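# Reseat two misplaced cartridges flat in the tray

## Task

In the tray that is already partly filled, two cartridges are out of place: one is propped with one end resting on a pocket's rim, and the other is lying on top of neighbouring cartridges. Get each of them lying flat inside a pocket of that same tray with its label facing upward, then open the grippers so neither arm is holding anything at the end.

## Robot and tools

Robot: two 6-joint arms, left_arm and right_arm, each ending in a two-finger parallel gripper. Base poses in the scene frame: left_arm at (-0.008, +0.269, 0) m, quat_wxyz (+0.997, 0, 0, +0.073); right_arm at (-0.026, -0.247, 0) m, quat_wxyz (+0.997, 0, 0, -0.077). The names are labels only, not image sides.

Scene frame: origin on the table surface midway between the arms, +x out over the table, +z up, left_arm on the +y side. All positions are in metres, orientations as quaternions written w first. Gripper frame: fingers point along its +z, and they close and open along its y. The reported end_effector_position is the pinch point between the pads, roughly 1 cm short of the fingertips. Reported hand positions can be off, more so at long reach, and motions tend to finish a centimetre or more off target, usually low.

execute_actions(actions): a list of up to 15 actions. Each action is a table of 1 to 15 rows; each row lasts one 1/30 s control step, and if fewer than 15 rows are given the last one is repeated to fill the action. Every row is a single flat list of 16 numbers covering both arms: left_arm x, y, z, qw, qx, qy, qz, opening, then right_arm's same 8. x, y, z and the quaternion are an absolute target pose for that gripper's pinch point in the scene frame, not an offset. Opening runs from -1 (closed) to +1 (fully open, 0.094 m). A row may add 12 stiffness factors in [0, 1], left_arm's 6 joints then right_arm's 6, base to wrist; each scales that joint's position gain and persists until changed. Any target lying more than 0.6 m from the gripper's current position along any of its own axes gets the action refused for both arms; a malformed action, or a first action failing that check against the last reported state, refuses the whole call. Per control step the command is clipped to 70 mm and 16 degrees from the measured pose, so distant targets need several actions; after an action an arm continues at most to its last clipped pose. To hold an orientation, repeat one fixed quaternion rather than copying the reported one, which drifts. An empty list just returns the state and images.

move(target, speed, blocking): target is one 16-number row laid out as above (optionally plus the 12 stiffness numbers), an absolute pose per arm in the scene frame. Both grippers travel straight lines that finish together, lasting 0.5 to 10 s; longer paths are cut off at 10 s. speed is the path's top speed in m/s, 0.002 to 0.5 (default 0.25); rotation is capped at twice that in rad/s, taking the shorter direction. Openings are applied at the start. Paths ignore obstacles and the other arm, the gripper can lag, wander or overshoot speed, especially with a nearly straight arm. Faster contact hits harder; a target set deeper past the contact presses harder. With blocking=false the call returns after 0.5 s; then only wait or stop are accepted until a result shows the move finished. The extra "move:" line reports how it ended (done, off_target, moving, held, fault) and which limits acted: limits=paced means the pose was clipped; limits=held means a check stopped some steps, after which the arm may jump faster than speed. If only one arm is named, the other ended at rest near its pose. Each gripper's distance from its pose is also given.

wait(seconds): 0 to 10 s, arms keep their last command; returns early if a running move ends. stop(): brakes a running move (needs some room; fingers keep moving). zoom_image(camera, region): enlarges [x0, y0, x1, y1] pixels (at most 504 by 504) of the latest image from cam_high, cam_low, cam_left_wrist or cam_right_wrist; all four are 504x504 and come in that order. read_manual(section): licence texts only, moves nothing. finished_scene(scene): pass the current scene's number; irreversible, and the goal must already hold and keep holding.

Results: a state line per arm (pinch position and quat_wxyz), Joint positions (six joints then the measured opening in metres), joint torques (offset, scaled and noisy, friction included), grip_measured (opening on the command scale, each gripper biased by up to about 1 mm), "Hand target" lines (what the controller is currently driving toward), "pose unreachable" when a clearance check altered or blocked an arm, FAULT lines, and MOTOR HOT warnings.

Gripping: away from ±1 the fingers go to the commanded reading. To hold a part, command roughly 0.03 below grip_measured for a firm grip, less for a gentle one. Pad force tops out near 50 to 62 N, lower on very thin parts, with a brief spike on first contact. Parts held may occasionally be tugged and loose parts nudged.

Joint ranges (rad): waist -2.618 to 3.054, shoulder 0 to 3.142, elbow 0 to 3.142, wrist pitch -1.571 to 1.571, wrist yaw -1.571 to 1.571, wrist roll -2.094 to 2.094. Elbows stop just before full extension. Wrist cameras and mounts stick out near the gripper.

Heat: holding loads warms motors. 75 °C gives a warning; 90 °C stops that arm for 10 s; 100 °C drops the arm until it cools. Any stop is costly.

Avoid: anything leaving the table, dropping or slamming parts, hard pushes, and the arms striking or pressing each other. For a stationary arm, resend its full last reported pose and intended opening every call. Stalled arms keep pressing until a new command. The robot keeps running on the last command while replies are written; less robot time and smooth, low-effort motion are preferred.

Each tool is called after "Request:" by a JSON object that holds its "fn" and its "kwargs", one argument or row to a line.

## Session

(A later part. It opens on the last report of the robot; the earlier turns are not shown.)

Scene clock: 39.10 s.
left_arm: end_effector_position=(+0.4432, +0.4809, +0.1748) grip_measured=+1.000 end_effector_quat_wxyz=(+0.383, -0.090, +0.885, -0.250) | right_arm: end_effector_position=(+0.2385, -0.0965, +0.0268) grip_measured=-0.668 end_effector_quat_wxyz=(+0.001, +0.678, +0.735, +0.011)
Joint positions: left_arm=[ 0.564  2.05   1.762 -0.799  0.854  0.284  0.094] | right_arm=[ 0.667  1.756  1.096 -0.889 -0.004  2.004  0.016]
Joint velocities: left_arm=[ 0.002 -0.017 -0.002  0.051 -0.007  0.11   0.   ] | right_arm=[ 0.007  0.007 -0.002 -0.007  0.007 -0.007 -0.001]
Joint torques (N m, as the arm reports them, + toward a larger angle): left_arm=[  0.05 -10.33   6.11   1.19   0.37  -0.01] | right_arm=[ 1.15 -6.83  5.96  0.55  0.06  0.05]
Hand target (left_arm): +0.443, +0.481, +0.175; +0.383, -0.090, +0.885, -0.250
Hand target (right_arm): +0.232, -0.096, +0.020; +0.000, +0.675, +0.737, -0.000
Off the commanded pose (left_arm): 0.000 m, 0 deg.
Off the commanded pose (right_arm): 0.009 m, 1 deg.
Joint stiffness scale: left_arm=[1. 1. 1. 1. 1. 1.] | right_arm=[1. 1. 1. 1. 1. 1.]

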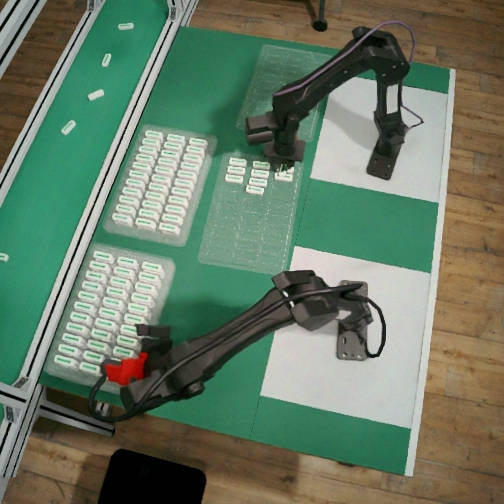

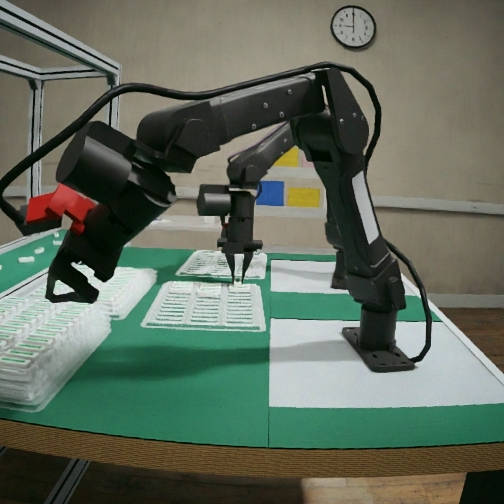

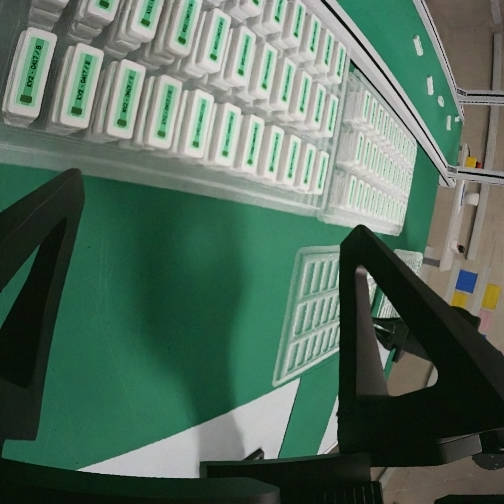

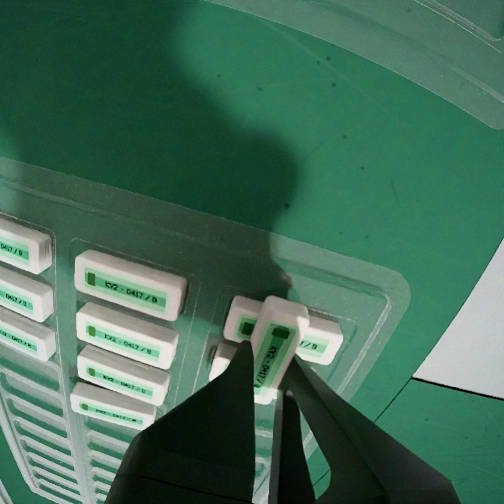

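Request:
{"fn": "execute_actions", "kwargs": {
  "actions": [
    [[0.4432,0.4809,0.1748,0.383,-0.090,0.885,-0.250,1.0,0.2325,-0.096,0.0200,0,0.6756,0.7373,0,-0.69],[0.4432,0.4809,0.1748,0.383,-0.090,0.885,-0.250,1.0,0.2325,-0.096,0.0200,0,0.6756,0.7373,0,-0.70],[0.4432,0.4809,0.1748,0.383,-0.090,0.885,-0.250,1.0,0.2330,-0.096,0.0220,0,0.6756,0.7373,0,-0.70],[0.4432,0.4809,0.1748,0.383,-0.090,0.885,-0.250,1.0,0.2335,-0.096,0.0240,0,0.6756,0.7373,0,-0.70],[0.4432,0.4809,0.1748,0.383,-0.090,0.885,-0.250,1.0,0.2340,-0.096,0.0260,0,0.6756,0.7373,0,-0.70],[0.4432,0.4809,0.1748,0.383,-0.090,0.885,-0.250,1.0,0.2345,-0.096,0.0280,0,0.6756,0.7373,0,-0.70],[0.4432,0.4809,0.1748,0.383,-0.090,0.885,-0.250,1.0,0.2350,-0.096,0.0300,0,0.6756,0.7373,0,-0.70],[0.4432,0.4809,0.1748,0.383,-0.090,0.885,-0.250,1.0,0.2355,-0.096,0.0320,0,0.6756,0.7373,0,-0.70],[0.4432,0.4809,0.1748,0.383,-0.090,0.885,-0.250,1.0,0.2360,-0.096,0.0340,0,0.6756,0.7373,0,-0.70],[0.4432,0.4809,0.1748,0.383,-0.090,0.885,-0.250,1.0,0.2365,-0.096,0.0360,0,0.6756,0.7373,0,-0.70],[0.4432,0.4809,0.1748,0.383,-0.090,0.885,-0.250,1.0,0.2370,-0.096,0.0380,0,0.6756,0.7373,0,-0.70],[0.4432,0.4809,0.1748,0.383,-0.090,0.885,-0.250,1.0,0.2375,-0.096,0.0400,0,0.6756,0.7373,0,-0.70],[0.4432,0.4809,0.1748,0.383,-0.090,0.885,-0.250,1.0,0.2380,-0.096,0.0420,0,0.6756,0.7373,0,-0.70],[0.4432,0.4809,0.1748,0.383,-0.090,0.885,-0.250,1.0,0.2380,-0.096,0.0440,0,0.6756,0.7373,0,-0.70],[0.4432,0.4809,0.1748,0.383,-0.090,0.885,-0.250,1.0,0.2380,-0.096,0.0460,0,0.6756,0.7373,0,-0.70]]
  ]
}}

Request:
{"fn": "zoom_image", "kwargs": {
  "camera": "cam_low",
  "region": [190, 235, 280, 305]
}}

Scene clock: 41.27 s.
left_arm: end_effector_position=(+0.4432, +0.4809, +0.1748) grip_measured=+1.000 end_effector_quat_wxyz=(+0.383, -0.090, +0.885, -0.250) | right_arm: end_effector_position=(+0.2395, -0.0959, +0.0356) grip_measured=-0.681 end_effector_quat_wxyz=(-0.000, +0.678, +0.735, +0.006)
Joint positions: left_arm=[ 0.564  2.05   1.762 -0.799  0.854  0.284  0.094] | right_arm=[ 0.667  1.756  1.134 -0.937 -0.004  2.004  0.015]
Joint velocities: left_arm=[-0.007 -0.002 -0.002 -0.022  0.022  0.007  0.   ] | right_arm=[-0.002 -0.002  0.212 -0.11  -0.007  0.007  0.   ]
Joint torques (N m, as the arm reports them, + toward a larger angle): left_arm=[  0.04 -10.3    6.11   1.19   0.36  -0.01] | right_arm=[ 0.31 -8.45  9.02  0.21  0.03 -0.05]
Hand target (left_arm): +0.443, +0.481, +0.175; +0.383, -0.090, +0.885, -0.250
Hand target (right_arm): +0.238, -0.096, +0.046; +0.000, +0.676, +0.737, +0.001
Off the commanded pose (left_arm): 0.000 m, 0 deg.
Off the commanded pose (right_arm): 0.011 m, 1 deg.
Joint stiffness scale: left_arm=[1. 1. 1. 1. 1. 1.] | right_arm=[1. 1. 1. 1. 1. 1.]

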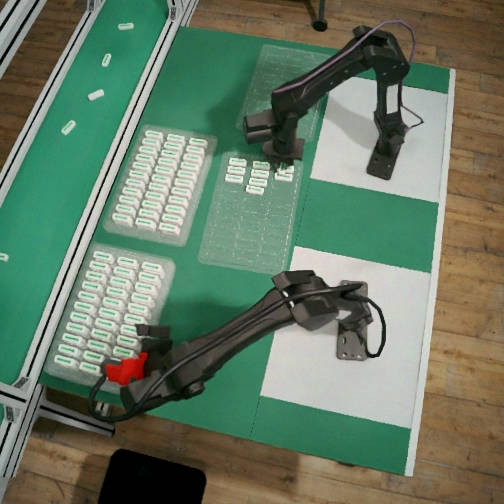

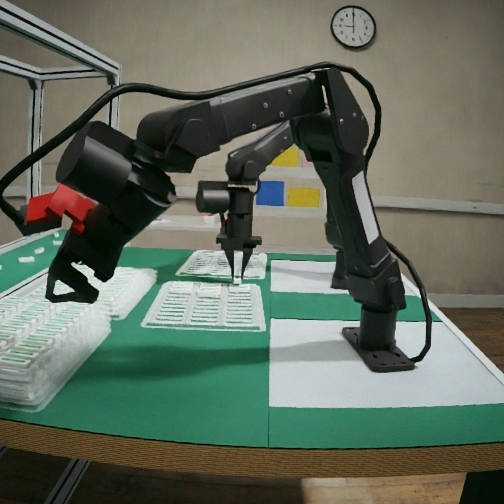

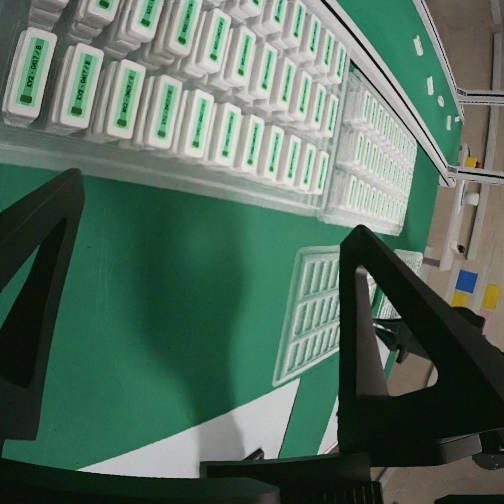

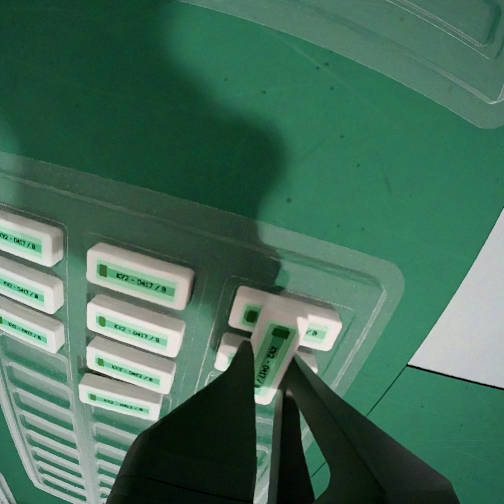

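Region (190, 235, 280, 305) of cam_low's 504x504 image, scaled by 5.600, with more detail than that image has.

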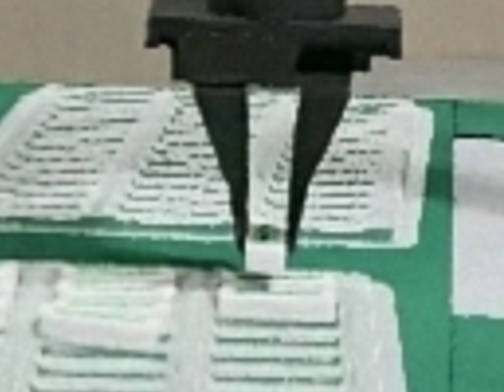

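Request:
{"fn": "move", "kwargs": {
  "target": [0.4432, 0.4809, 0.1748, 0.383, -0.090, 0.885, -0.250, 1.0, 0.234, -0.030, 0.045, 0, 0, 1, 0, -0.715],
  "speed": 0.4
}}

Request:
{"fn": "zoom_image", "kwargs": {
  "camera": "cam_low",
  "region": [190, 240, 280, 310]
}}

Request:
{"fn": "zoom_image", "kwargs": {
  "camera": "cam_right_wrist",
  "region": [150, 200, 400, 420]
}}

Scene clock: 44.33 s.
left_arm: end_effector_position=(+0.4432, +0.4809, +0.1748) grip_measured=+1.000 end_effector_quat_wxyz=(+0.383, -0.090, +0.885, -0.250) | right_arm: end_effector_position=(+0.2331, -0.0336, +0.0431) grip_measured=-0.684 end_effector_quat_wxyz=(+0.000, +0.008, +1.000, +0.003)
Joint positions: left_arm=[ 0.564  2.05   1.762 -0.799  0.854  0.284  0.094] | right_arm=[ 0.839  1.861  1.298 -1.003 -0.004  0.7    0.015]
Joint velocities: left_arm=[-0.002 -0.012 -0.002 -0.037 -0.11   0.051  0.   ] | right_arm=[ 0.002 -0.017  0.002 -0.037 -0.066  0.022 -0.001]
Joint torques (N m, as the arm reports them, + toward a larger angle): left_arm=[  0.05 -10.32   6.13   1.19   0.36  -0.02] | right_arm=[ 0.66 -7.96  9.41  0.26  0.08 -0.07]
Hand target (left_arm): +0.443, +0.481, +0.175; +0.383, -0.090, +0.885, -0.250
Hand target (right_arm): +0.235, -0.031, +0.045; +0.002, -0.000, +1.000, -0.001
Off the commanded pose (left_arm): 0.000 m, 0 deg.
Off the commanded pose (right_arm): 0.004 m, 1 deg.
Joint stiffness scale: left_arm=[1. 1. 1. 1. 1. 1.] | right_arm=[1. 1. 1. 1. 1. 1.]
move: done

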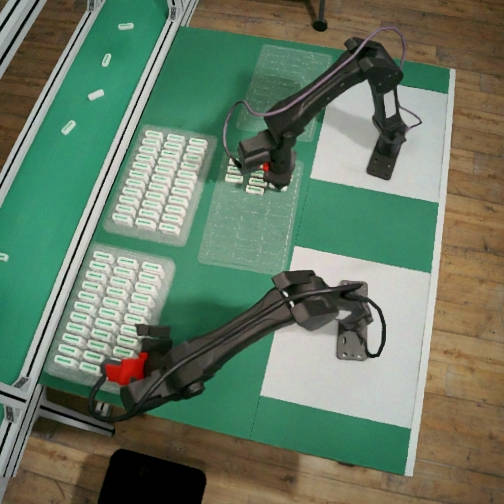

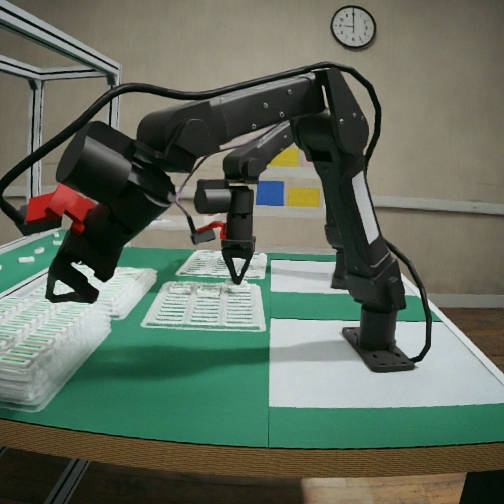

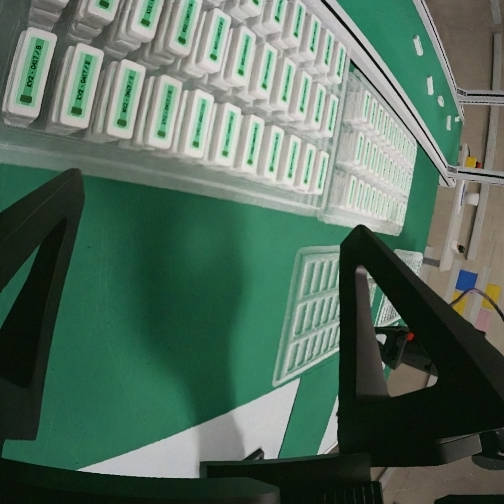

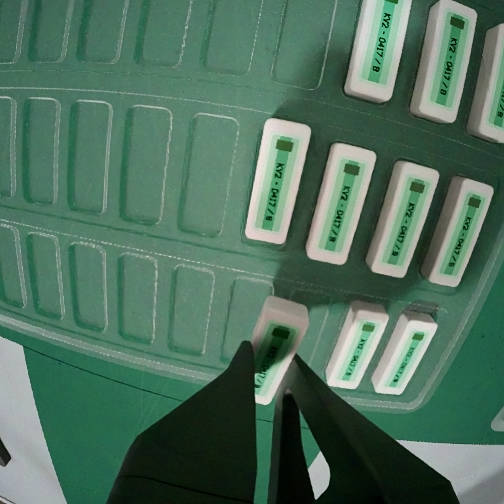

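Region (190, 240, 280, 310) of cam_low's 504x504 image, scaled by 5.600, with more detail than that image has.

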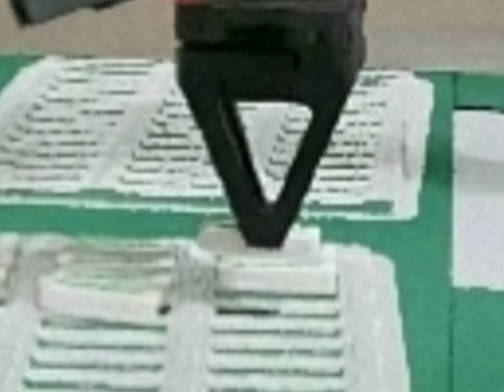

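Region (150, 200, 400, 420) of cam_right_wrist's 504x504 image, scaled by 2.016, with more detail than that image has; it fills the top 444 rows of this view, and the rest is white.

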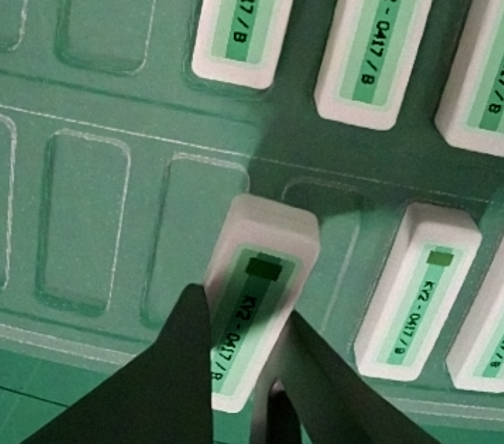

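Request:
{"fn": "move", "kwargs": {
  "target": [0.4432, 0.4809, 0.1748, 0.383, -0.090, 0.885, -0.250, 1.0, 0.224, -0.022, 0.027, 0, 0, 1, 0, -0.715],
  "speed": 0.05
}}

Request:
{"fn": "zoom_image", "kwargs": {
  "camera": "cam_low",
  "region": [190, 245, 280, 315]
}}

Request:
{"fn": "zoom_image", "kwargs": {
  "camera": "cam_right_wrist",
  "region": [170, 230, 390, 420]
}}

Scene clock: 48.17 s.
left_arm: end_effector_position=(+0.4432, +0.4809, +0.1748) grip_measured=+1.000 end_effector_quat_wxyz=(+0.383, -0.090, +0.885, -0.250) | right_arm: end_effector_position=(+0.2256, -0.0234, +0.0320) grip_measured=-0.684 end_effector_quat_wxyz=(-0.000, +0.001, +1.000, +0.002)
Joint positions: left_arm=[ 0.564  2.05   1.762 -0.799  0.854  0.284  0.094] | right_arm=[ 0.877  1.88   1.277 -0.965 -0.004  0.724  0.015]
Joint velocities: left_arm=[ 0.002  0.002 -0.017 -0.007  0.022  0.007  0.   ] | right_arm=[-0.012 -0.007 -0.022  0.051  0.007 -0.022 -0.001]
Joint torques (N m, as the arm reports them, + toward a larger angle): left_arm=[  0.03 -10.31   6.11   1.19   0.36  -0.02] | right_arm=[ 0.87 -7.99  6.55  0.58  0.08  0.04]
Hand target (left_arm): +0.443, +0.481, +0.175; +0.383, -0.090, +0.885, -0.250
Hand target (right_arm): +0.224, -0.022, +0.027; +0.000, -0.000, +1.000, -0.000
Off the commanded pose (left_arm): 0.000 m, 0 deg.
Off the commanded pose (right_arm): 0.005 m, 0 deg.
Joint stiffness scale: left_arm=[1. 1. 1. 1. 1. 1.] | right_arm=[1. 1. 1. 1. 1. 1.]
move: done

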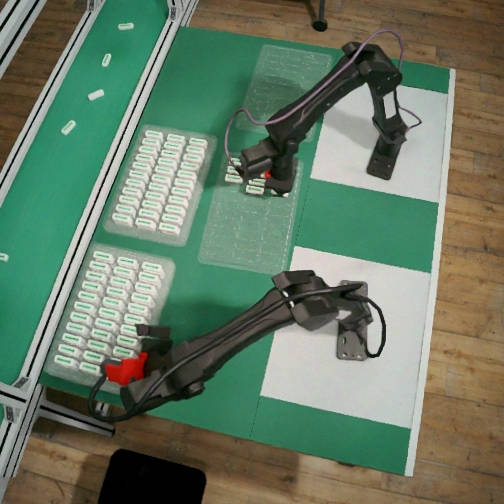

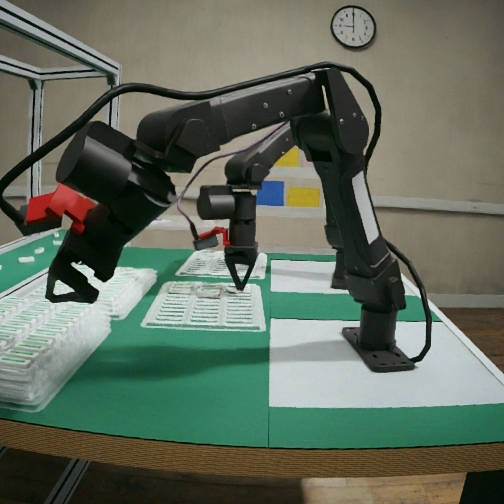

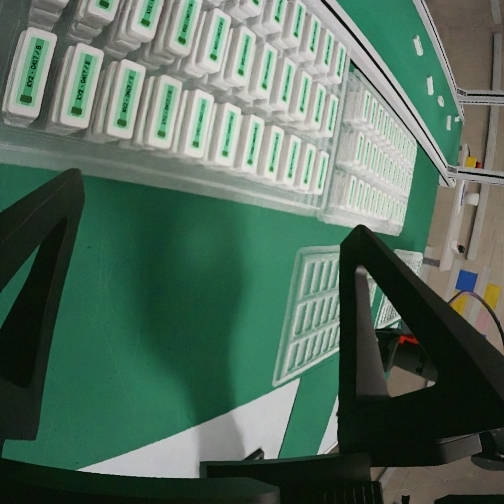

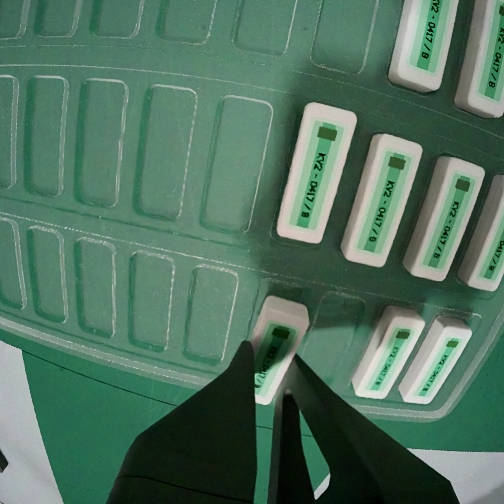

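Region (190, 245, 280, 315) of cam_low's 504x504 image, scaled by 5.600, with more detail than that image has.

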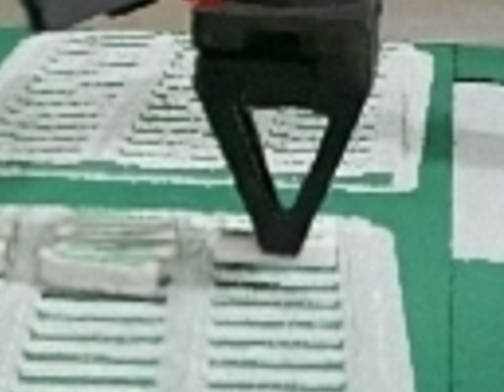

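Region (170, 230, 390, 420) of cam_right_wrist's 504x504 image, scaled by 2.291, with more detail than that image has; it fills the top 435 rows of this view, and the rest is white.

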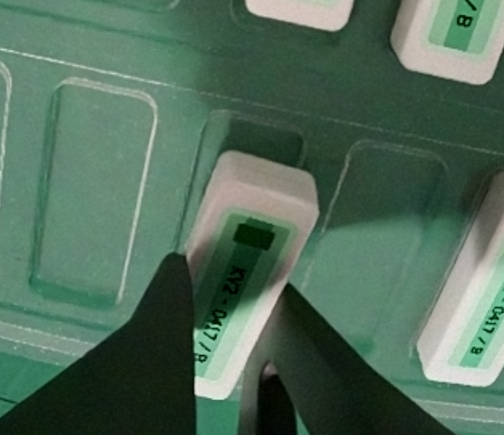

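Request:
{"fn": "move", "kwargs": {
  "target": [0.4432, 0.4809, 0.1748, 0.383, -0.090, 0.885, -0.250, 1.0, 0.224, -0.022, 0.024, 0, -0.048, 0.9988, 0, -0.715],
  "speed": 0.08
}}

Request:
{"fn": "zoom_image", "kwargs": {
  "camera": "cam_low",
  "region": [190, 245, 280, 315]
}}

Request:
{"fn": "zoom_image", "kwargs": {
  "camera": "cam_right_wrist",
  "region": [170, 230, 390, 420]
}}

Scene clock: 51.07 s.
left_arm: end_effector_position=(+0.4432, +0.4809, +0.1748) grip_measured=+1.000 end_effector_quat_wxyz=(+0.383, -0.090, +0.885, -0.250) | right_arm: end_effector_position=(+0.2068, -0.0262, +0.0224) grip_measured=-0.684 end_effector_quat_wxyz=(-0.032, -0.047, +0.998, -0.006)
Joint positions: left_arm=[ 0.564  2.05   1.762 -0.799  0.854  0.284  0.094] | right_arm=[ 0.894  1.892  1.249 -0.986 -0.032  0.644  0.015]
Joint velocities: left_arm=[-0.002  0.002 -0.022 -0.051 -0.081  0.007  0.   ] | right_arm=[-0.002  0.002 -0.002  0.022 -0.051 -0.051  0.   ]
Joint torques (N m, as the arm reports them, + toward a larger angle): left_arm=[  0.07 -10.33   6.11   1.19   0.36  -0.02] | right_arm=[-0.91 -8.94  8.02  0.72  0.24 -0.01]
Hand target (left_arm): +0.443, +0.481, +0.175; +0.383, -0.090, +0.885, -0.250
Hand target (right_arm): +0.224, -0.022, +0.025; -0.000, -0.047, +0.999, -0.001
Off the commanded pose (left_arm): 0.000 m, 0 deg.
Off the commanded pose (right_arm): 0.018 m, 4 deg.
Joint stiffness scale: left_arm=[1. 1. 1. 1. 1. 1.] | right_arm=[1. 1. 1. 1. 1. 1.]
move: off_target (right_arm)

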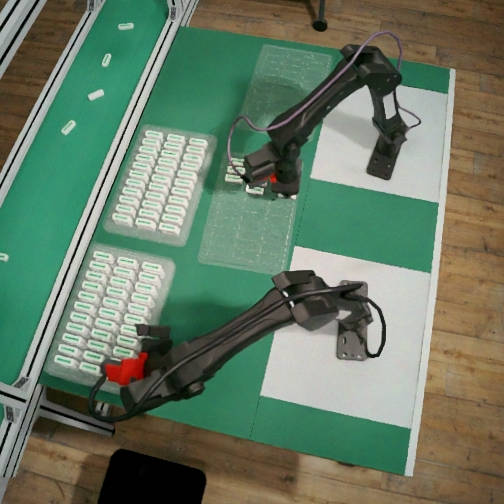

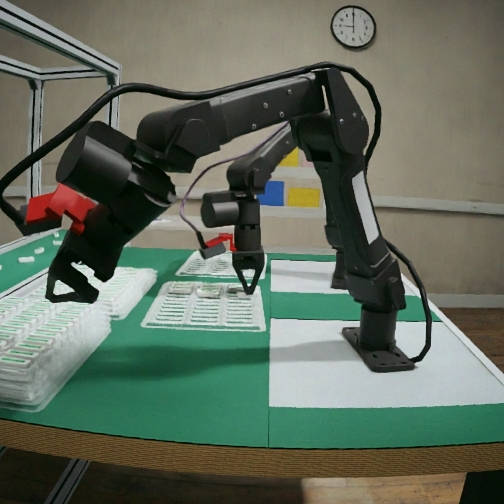

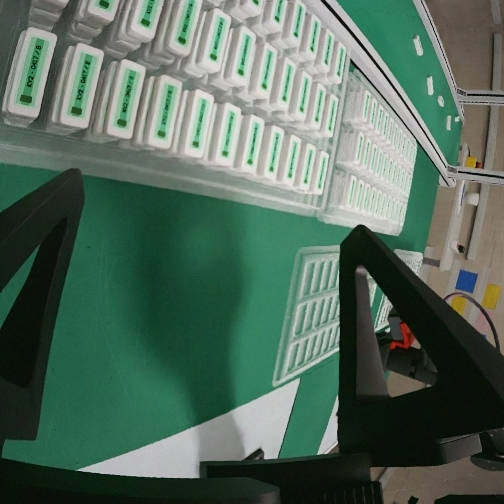

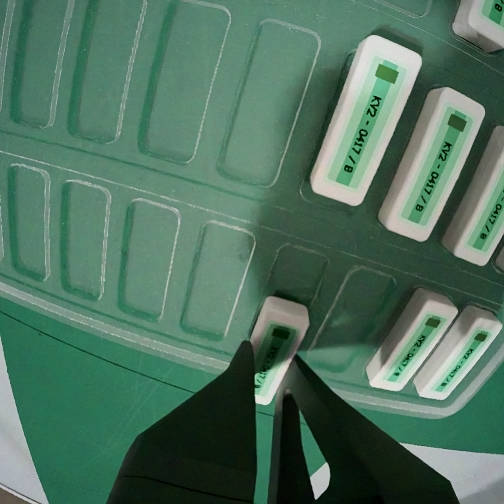

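Region (190, 245, 280, 315) of cam_low's 504x504 image, scaled by 5.600, with more detail than that image has.

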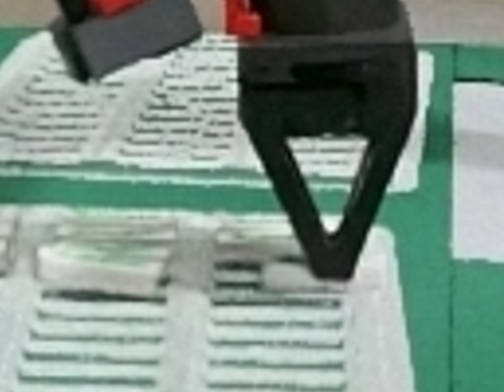

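Region (170, 230, 390, 420) of cam_right_wrist's 504x504 image, scaled by 2.291, with more detail than that image has; it fills the top 435 rows of this view, and the rest is white.

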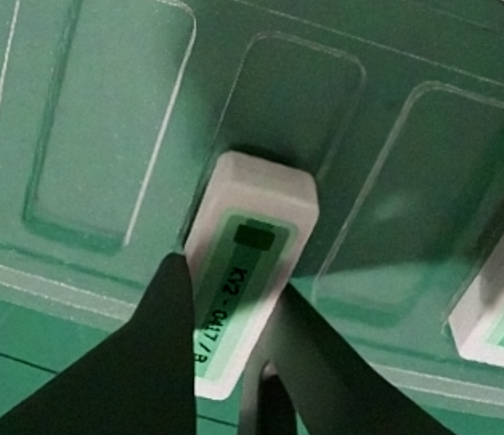

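Request:
{"fn": "move", "kwargs": {
  "target": [0.4432, 0.4809, 0.1748, 0.383, -0.090, 0.885, -0.250, 1.0, 0.228, -0.022, 0.038, 0, -0.048, 0.9988, 0, -0.715],
  "speed": 0.05
}}

Request:
{"fn": "zoom_image", "kwargs": {
  "camera": "cam_right_wrist",
  "region": [170, 230, 390, 420]
}}

Scene clock: 54.80 s.
left_arm: end_effector_position=(+0.4432, +0.4809, +0.1748) grip_measured=+1.000 end_effector_quat_wxyz=(+0.383, -0.090, +0.885, -0.250) | right_arm: end_effector_position=(+0.2189, -0.0218, +0.0304) grip_measured=-0.684 end_effector_quat_wxyz=(-0.015, -0.049, +0.999, -0.001)
Joint positions: left_arm=[ 0.564  2.05   1.762 -0.799  0.854  0.284  0.094] | right_arm=[ 0.887  1.892  1.285 -0.988 -0.017  0.634  0.015]
Joint velocities: left_arm=[-0.007  0.002 -0.022 -0.022  0.022  0.007  0.   ] | right_arm=[-0.022 -0.027  0.007  0.022 -0.037 -0.11  -0.   ]
Joint torques (N m, as the arm reports them, + toward a larger angle): left_arm=[  0.05 -10.32   6.14   1.2    0.36  -0.02] | right_arm=[-0.6  -9.53  8.95  0.33  0.06 -0.09]
Hand target (left_arm): +0.443, +0.481, +0.175; +0.383, -0.090, +0.885, -0.250
Hand target (right_arm): +0.228, -0.022, +0.038; -0.000, -0.048, +0.999, +0.000
Off the commanded pose (left_arm): 0.000 m, 0 deg.
Off the commanded pose (right_arm): 0.012 m, 2 deg.
Joint stiffness scale: left_arm=[1. 1. 1. 1. 1. 1.] | right_arm=[1. 1. 1. 1. 1. 1.]
move: off_target (right_arm)

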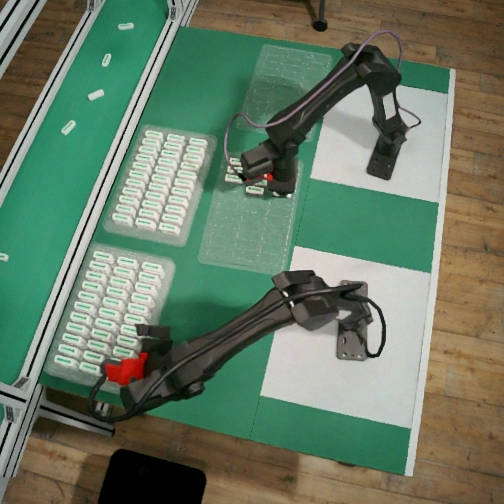

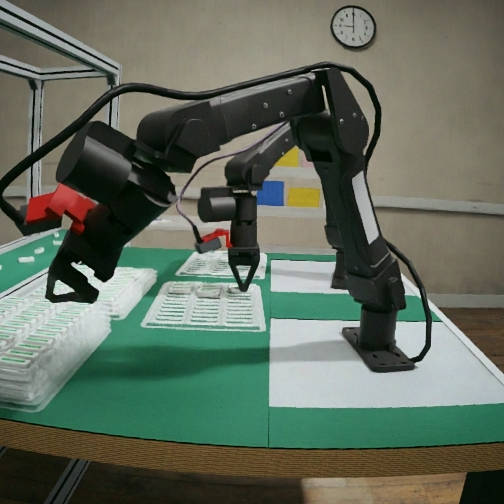

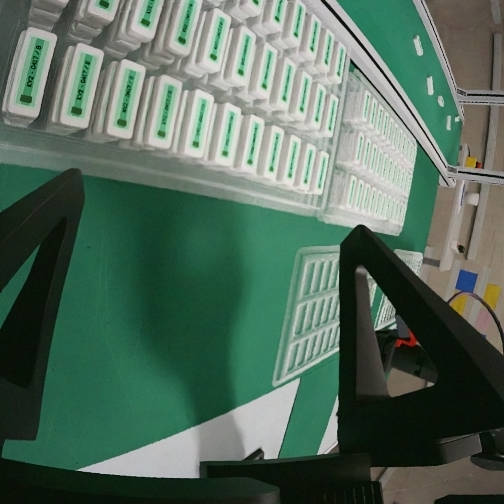

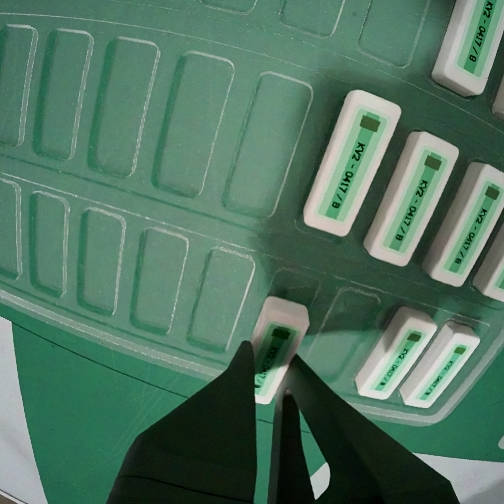

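Region (170, 230, 390, 420) of cam_right_wrist's 504x504 image, scaled by 2.291, with more detail than that image has; it fills the top 435 rows of this view, and the rest is white.

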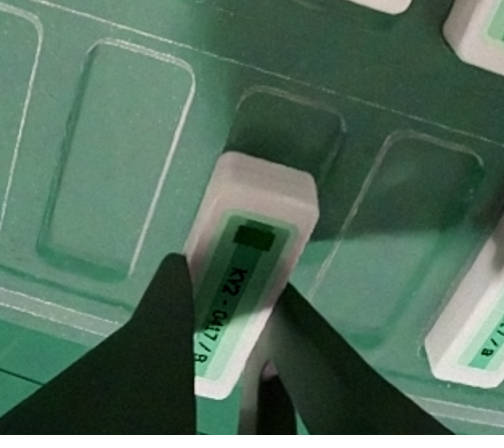

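Request:
{"fn": "move", "kwargs": {
  "target": [0.4432, 0.4809, 0.1748, 0.383, -0.090, 0.885, -0.250, 1.0, 0.238, -0.034, 0.052, 0.006, -0.048, 0.9988, -0.0075, -0.715],
  "speed": 0.1
}}

Request:
{"fn": "move", "kwargs": {
  "target": [0.4432, 0.4809, 0.1748, 0.383, -0.090, 0.885, -0.250, 1.0, 0.224, -0.023, 0.025, 0, -0.048, 0.9988, 0, -0.715],
  "speed": 0.05
}}

Request:
{"fn": "zoom_image", "kwargs": {
  "camera": "cam_right_wrist",
  "region": [170, 230, 390, 420]
}}

Request:
{"fn": "zoom_image", "kwargs": {
  "camera": "cam_low",
  "region": [190, 245, 280, 315]
}}

Scene clock: 57.20 s.
left_arm: end_effector_position=(+0.4432, +0.4809, +0.1748) grip_measured=+1.000 end_effector_quat_wxyz=(+0.383, -0.090, +0.885, -0.250) | right_arm: end_effector_position=(+0.2316, -0.0318, +0.0429) grip_measured=-0.684 end_effector_quat_wxyz=(-0.006, -0.048, +0.999, -0.006)
Joint positions: left_arm=[ 0.564  2.05   1.762 -0.799  0.854  0.284  0.094] | right_arm=[ 0.849  1.879  1.321 -1.029  0.002  0.599  0.015]
Joint velocities: left_arm=[ 0.007 -0.002 -0.017  0.022  0.051  0.037  0.   ] | right_arm=[ 0.002 -0.002 -0.002  0.007  0.022 -0.066  0.001]
Joint torques (N m, as the arm reports them, + toward a larger angle): left_arm=[  0.04 -10.33   6.11   1.2    0.36  -0.02] | right_arm=[-0.56 -9.91  8.9   0.2   0.2  -0.03]
Hand target (left_arm): +0.443, +0.481, +0.175; +0.383, -0.090, +0.885, -0.250
Hand target (right_arm): +0.238, -0.034, +0.052; +0.006, -0.048, +0.999, -0.007
Off the commanded pose (left_arm): 0.000 m, 0 deg.
Off the commanded pose (right_arm): 0.011 m, 1 deg.
Joint stiffness scale: left_arm=[1. 1. 1. 1. 1. 1.] | right_arm=[1. 1. 1. 1. 1. 1.]
move: off_target (right_arm)

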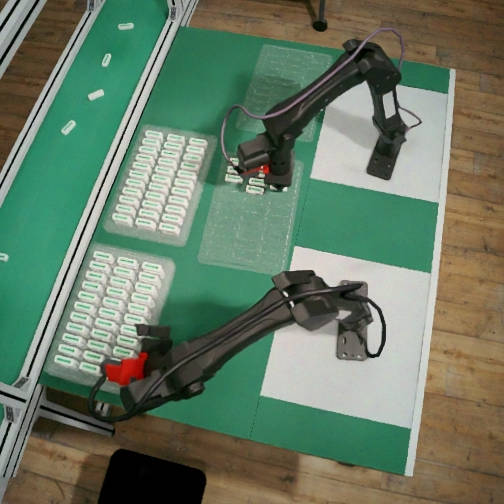

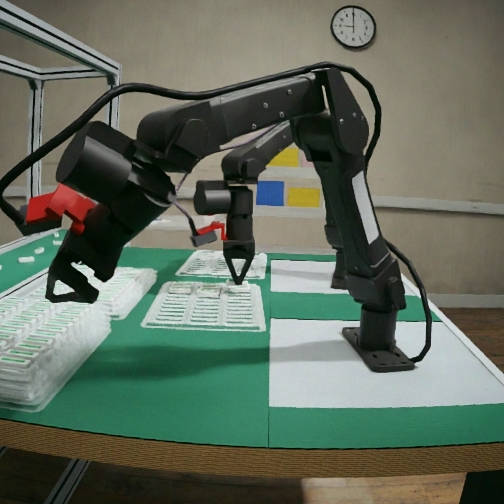

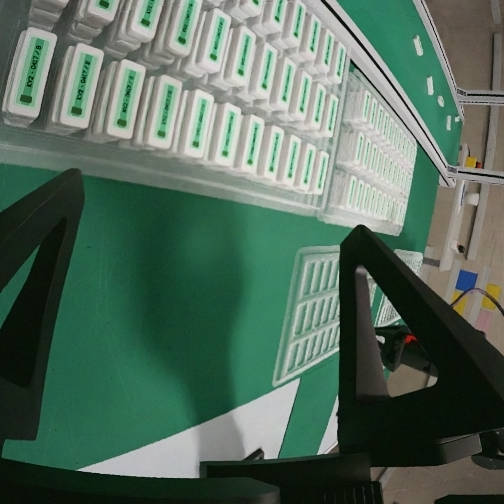

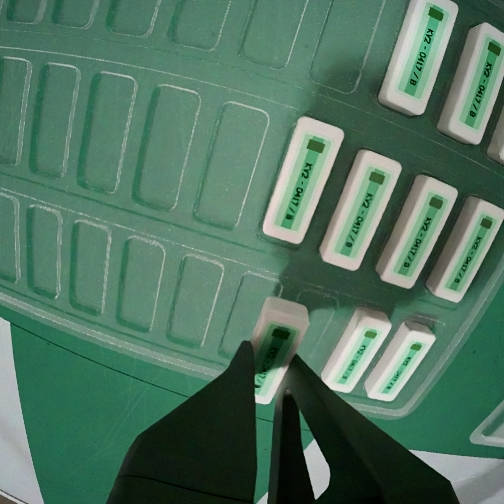

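Scene clock: 58.13 s.
left_arm: end_effector_position=(+0.4432, +0.4809, +0.1748) grip_measured=+1.000 end_effector_quat_wxyz=(+0.383, -0.090, +0.885, -0.250) | right_arm: end_effector_position=(+0.2269, -0.0248, +0.0308) grip_measured=-0.684 end_effector_quat_wxyz=(+0.003, -0.047, +0.999, +0.001)
Joint positions: left_arm=[ 0.564  2.05   1.762 -0.799  0.854  0.284  0.094] | right_arm=[ 0.874  1.879  1.27  -0.956  0.002  0.626  0.015]
Joint velocities: left_arm=[-0.012 -0.002  0.007 -0.066 -0.037 -0.037  0.   ] | right_arm=[ 0.017 -0.017  0.007  0.022 -0.007  0.022 -0.   ]
Joint torques (N m, as the arm reports them, + toward a larger angle): left_arm=[  0.06 -10.33   6.12   1.2    0.36  -0.02] | right_arm=[ 0.8  -8.31  6.25  0.57  0.05  0.03]
Hand target (left_arm): +0.443, +0.481, +0.175; +0.383, -0.090, +0.885, -0.250
Hand target (right_arm): +0.224, -0.023, +0.025; +0.000, -0.048, +0.999, -0.000
Off the commanded pose (left_arm): 0.000 m, 0 deg.
Off the commanded pose (right_arm): 0.007 m, 0 deg.
Joint stiffness scale: left_arm=[1. 1. 1. 1. 1. 1.] | right_arm=[1. 1. 1. 1. 1. 1.]
move: done

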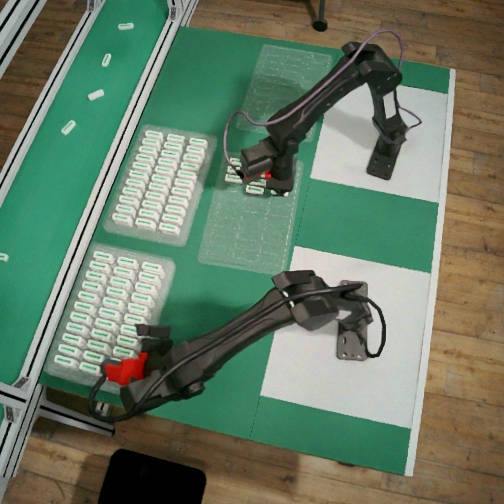

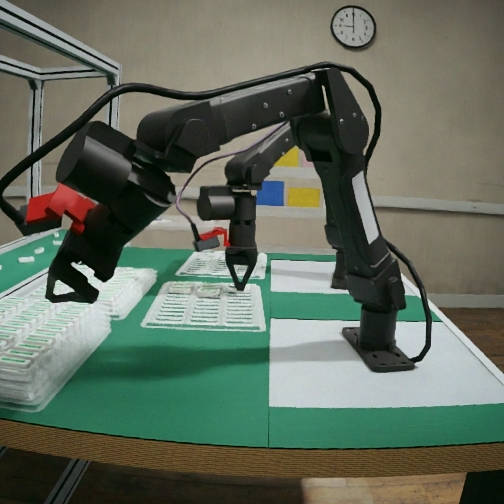

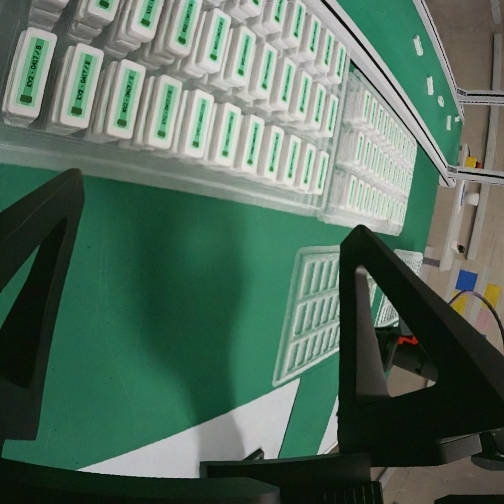

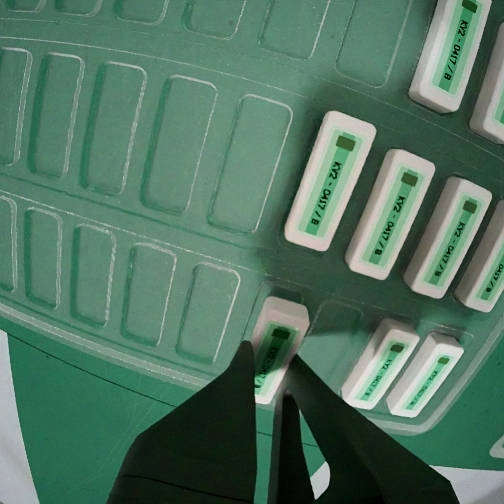

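Region (170, 230, 390, 420) of cam_right_wrist's 504x504 image, scaled by 2.291, with more detail than that image has; it fills the top 435 rows of this view, and the rest is white.

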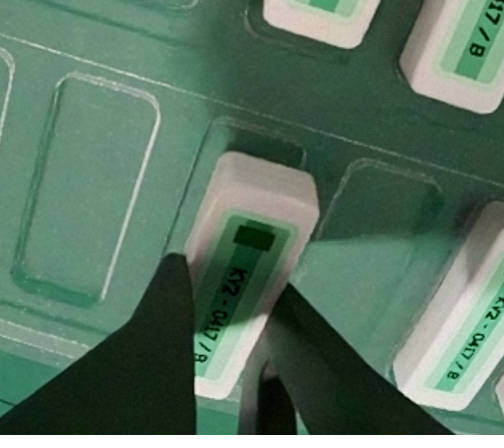

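Region (190, 245, 280, 315) of cam_low's 504x504 image, scaled by 5.600, with more detail than that image has.

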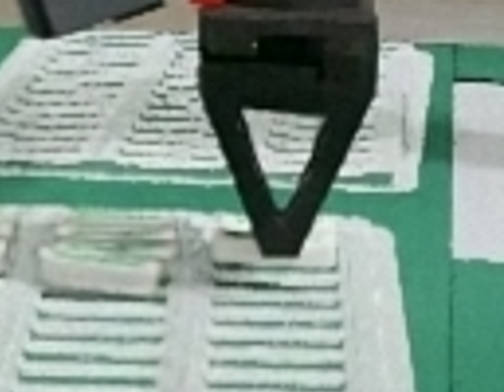

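Request:
{"fn": "move", "kwargs": {
  "target": [0.4432, 0.4809, 0.1748, 0.383, -0.090, 0.885, -0.250, 1.0, 0.2232, -0.0217, 0.020, 0, -0.048, 0.9988, 0, -0.715],
  "speed": 0.02
}}

Request:
{"fn": "zoom_image", "kwargs": {
  "camera": "cam_right_wrist",
  "region": [200, 260, 360, 410]
}}

Request:
{"fn": "zoom_image", "kwargs": {
  "camera": "cam_low",
  "region": [200, 260, 270, 315]
}}

Scene clock: 60.43 s.
left_arm: end_effector_position=(+0.4432, +0.4809, +0.1748) grip_measured=+1.000 end_effector_quat_wxyz=(+0.383, -0.090, +0.885, -0.250) | right_arm: end_effector_position=(+0.2061, -0.0268, +0.0221) grip_measured=-0.684 end_effector_quat_wxyz=(-0.033, -0.052, +0.998, -0.005)
Joint positions: left_arm=[ 0.564  2.05   1.762 -0.799  0.854  0.284  0.094] | right_arm=[ 0.893  1.888  1.243 -0.983 -0.033  0.633  0.015]
Joint velocities: left_arm=[ 0.022 -0.012  0.002 -0.022  0.022  0.022  0.   ] | right_arm=[ 0.017  0.002  0.002 -0.081  0.051  0.037 -0.   ]
Joint torques (N m, as the arm reports them, + toward a larger angle): left_arm=[  0.06 -10.33   6.12   1.18   0.36  -0.02] | right_arm=[-0.69 -8.25  7.53  0.87  0.23 -0.04]
Hand target (left_arm): +0.443, +0.481, +0.175; +0.383, -0.090, +0.885, -0.250
Hand target (right_arm): +0.223, -0.022, +0.021; -0.000, -0.048, +0.999, -0.000
Off the commanded pose (left_arm): 0.000 m, 0 deg.
Off the commanded pose (right_arm): 0.018 m, 4 deg.
Joint stiffness scale: left_arm=[1. 1. 1. 1. 1. 1.] | right_arm=[1. 1. 1. 1. 1. 1.]
move: off_target (right_arm)

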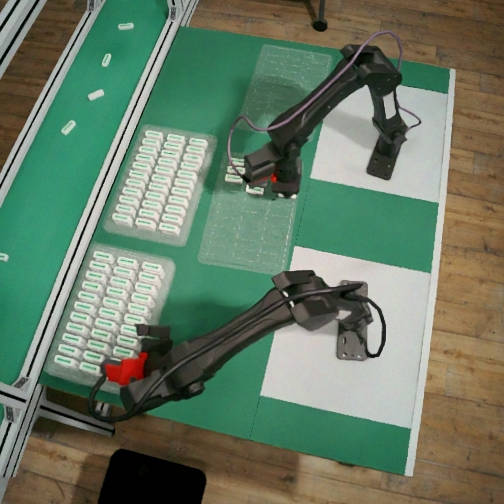

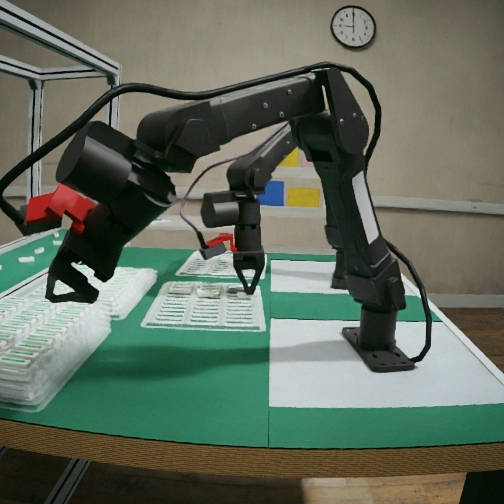

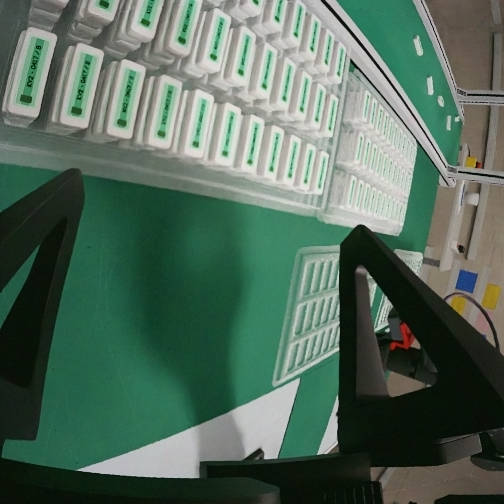

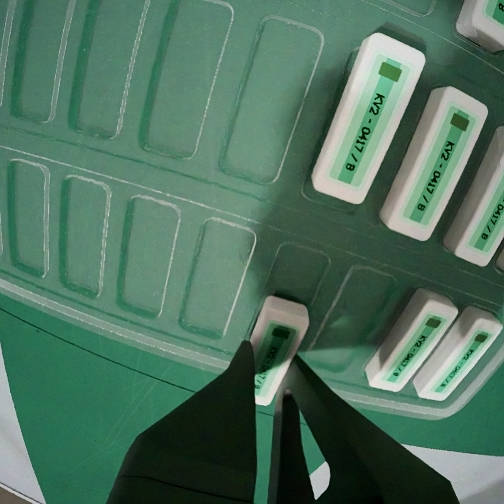

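Region (200, 260, 360, 410) of cam_right_wrist's 504x504 image, scaled by 3.150, with more detail than that image has; it fills the top 472 rows of this view, and the rest is white.

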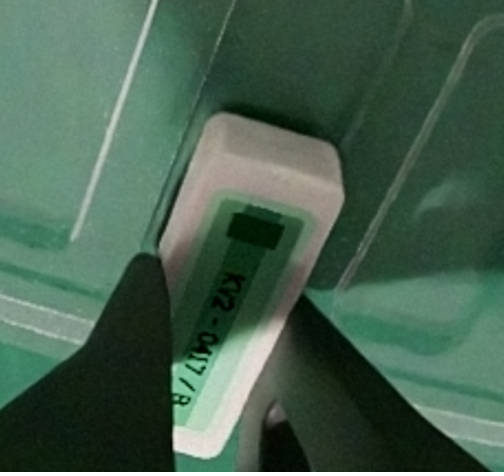

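Region (200, 260, 270, 315) of cam_low's 504x504 image, scaled by 7.200, with more detail than that image has; it fills the top 396 rows of this view, and the rest is white.

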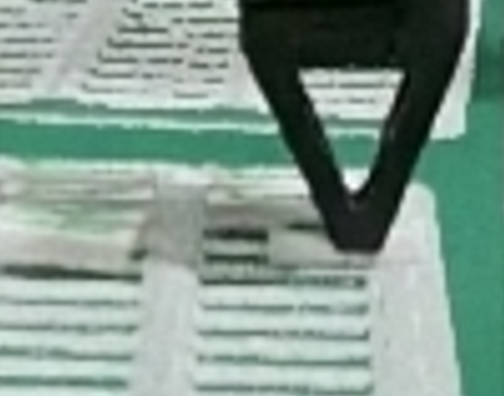

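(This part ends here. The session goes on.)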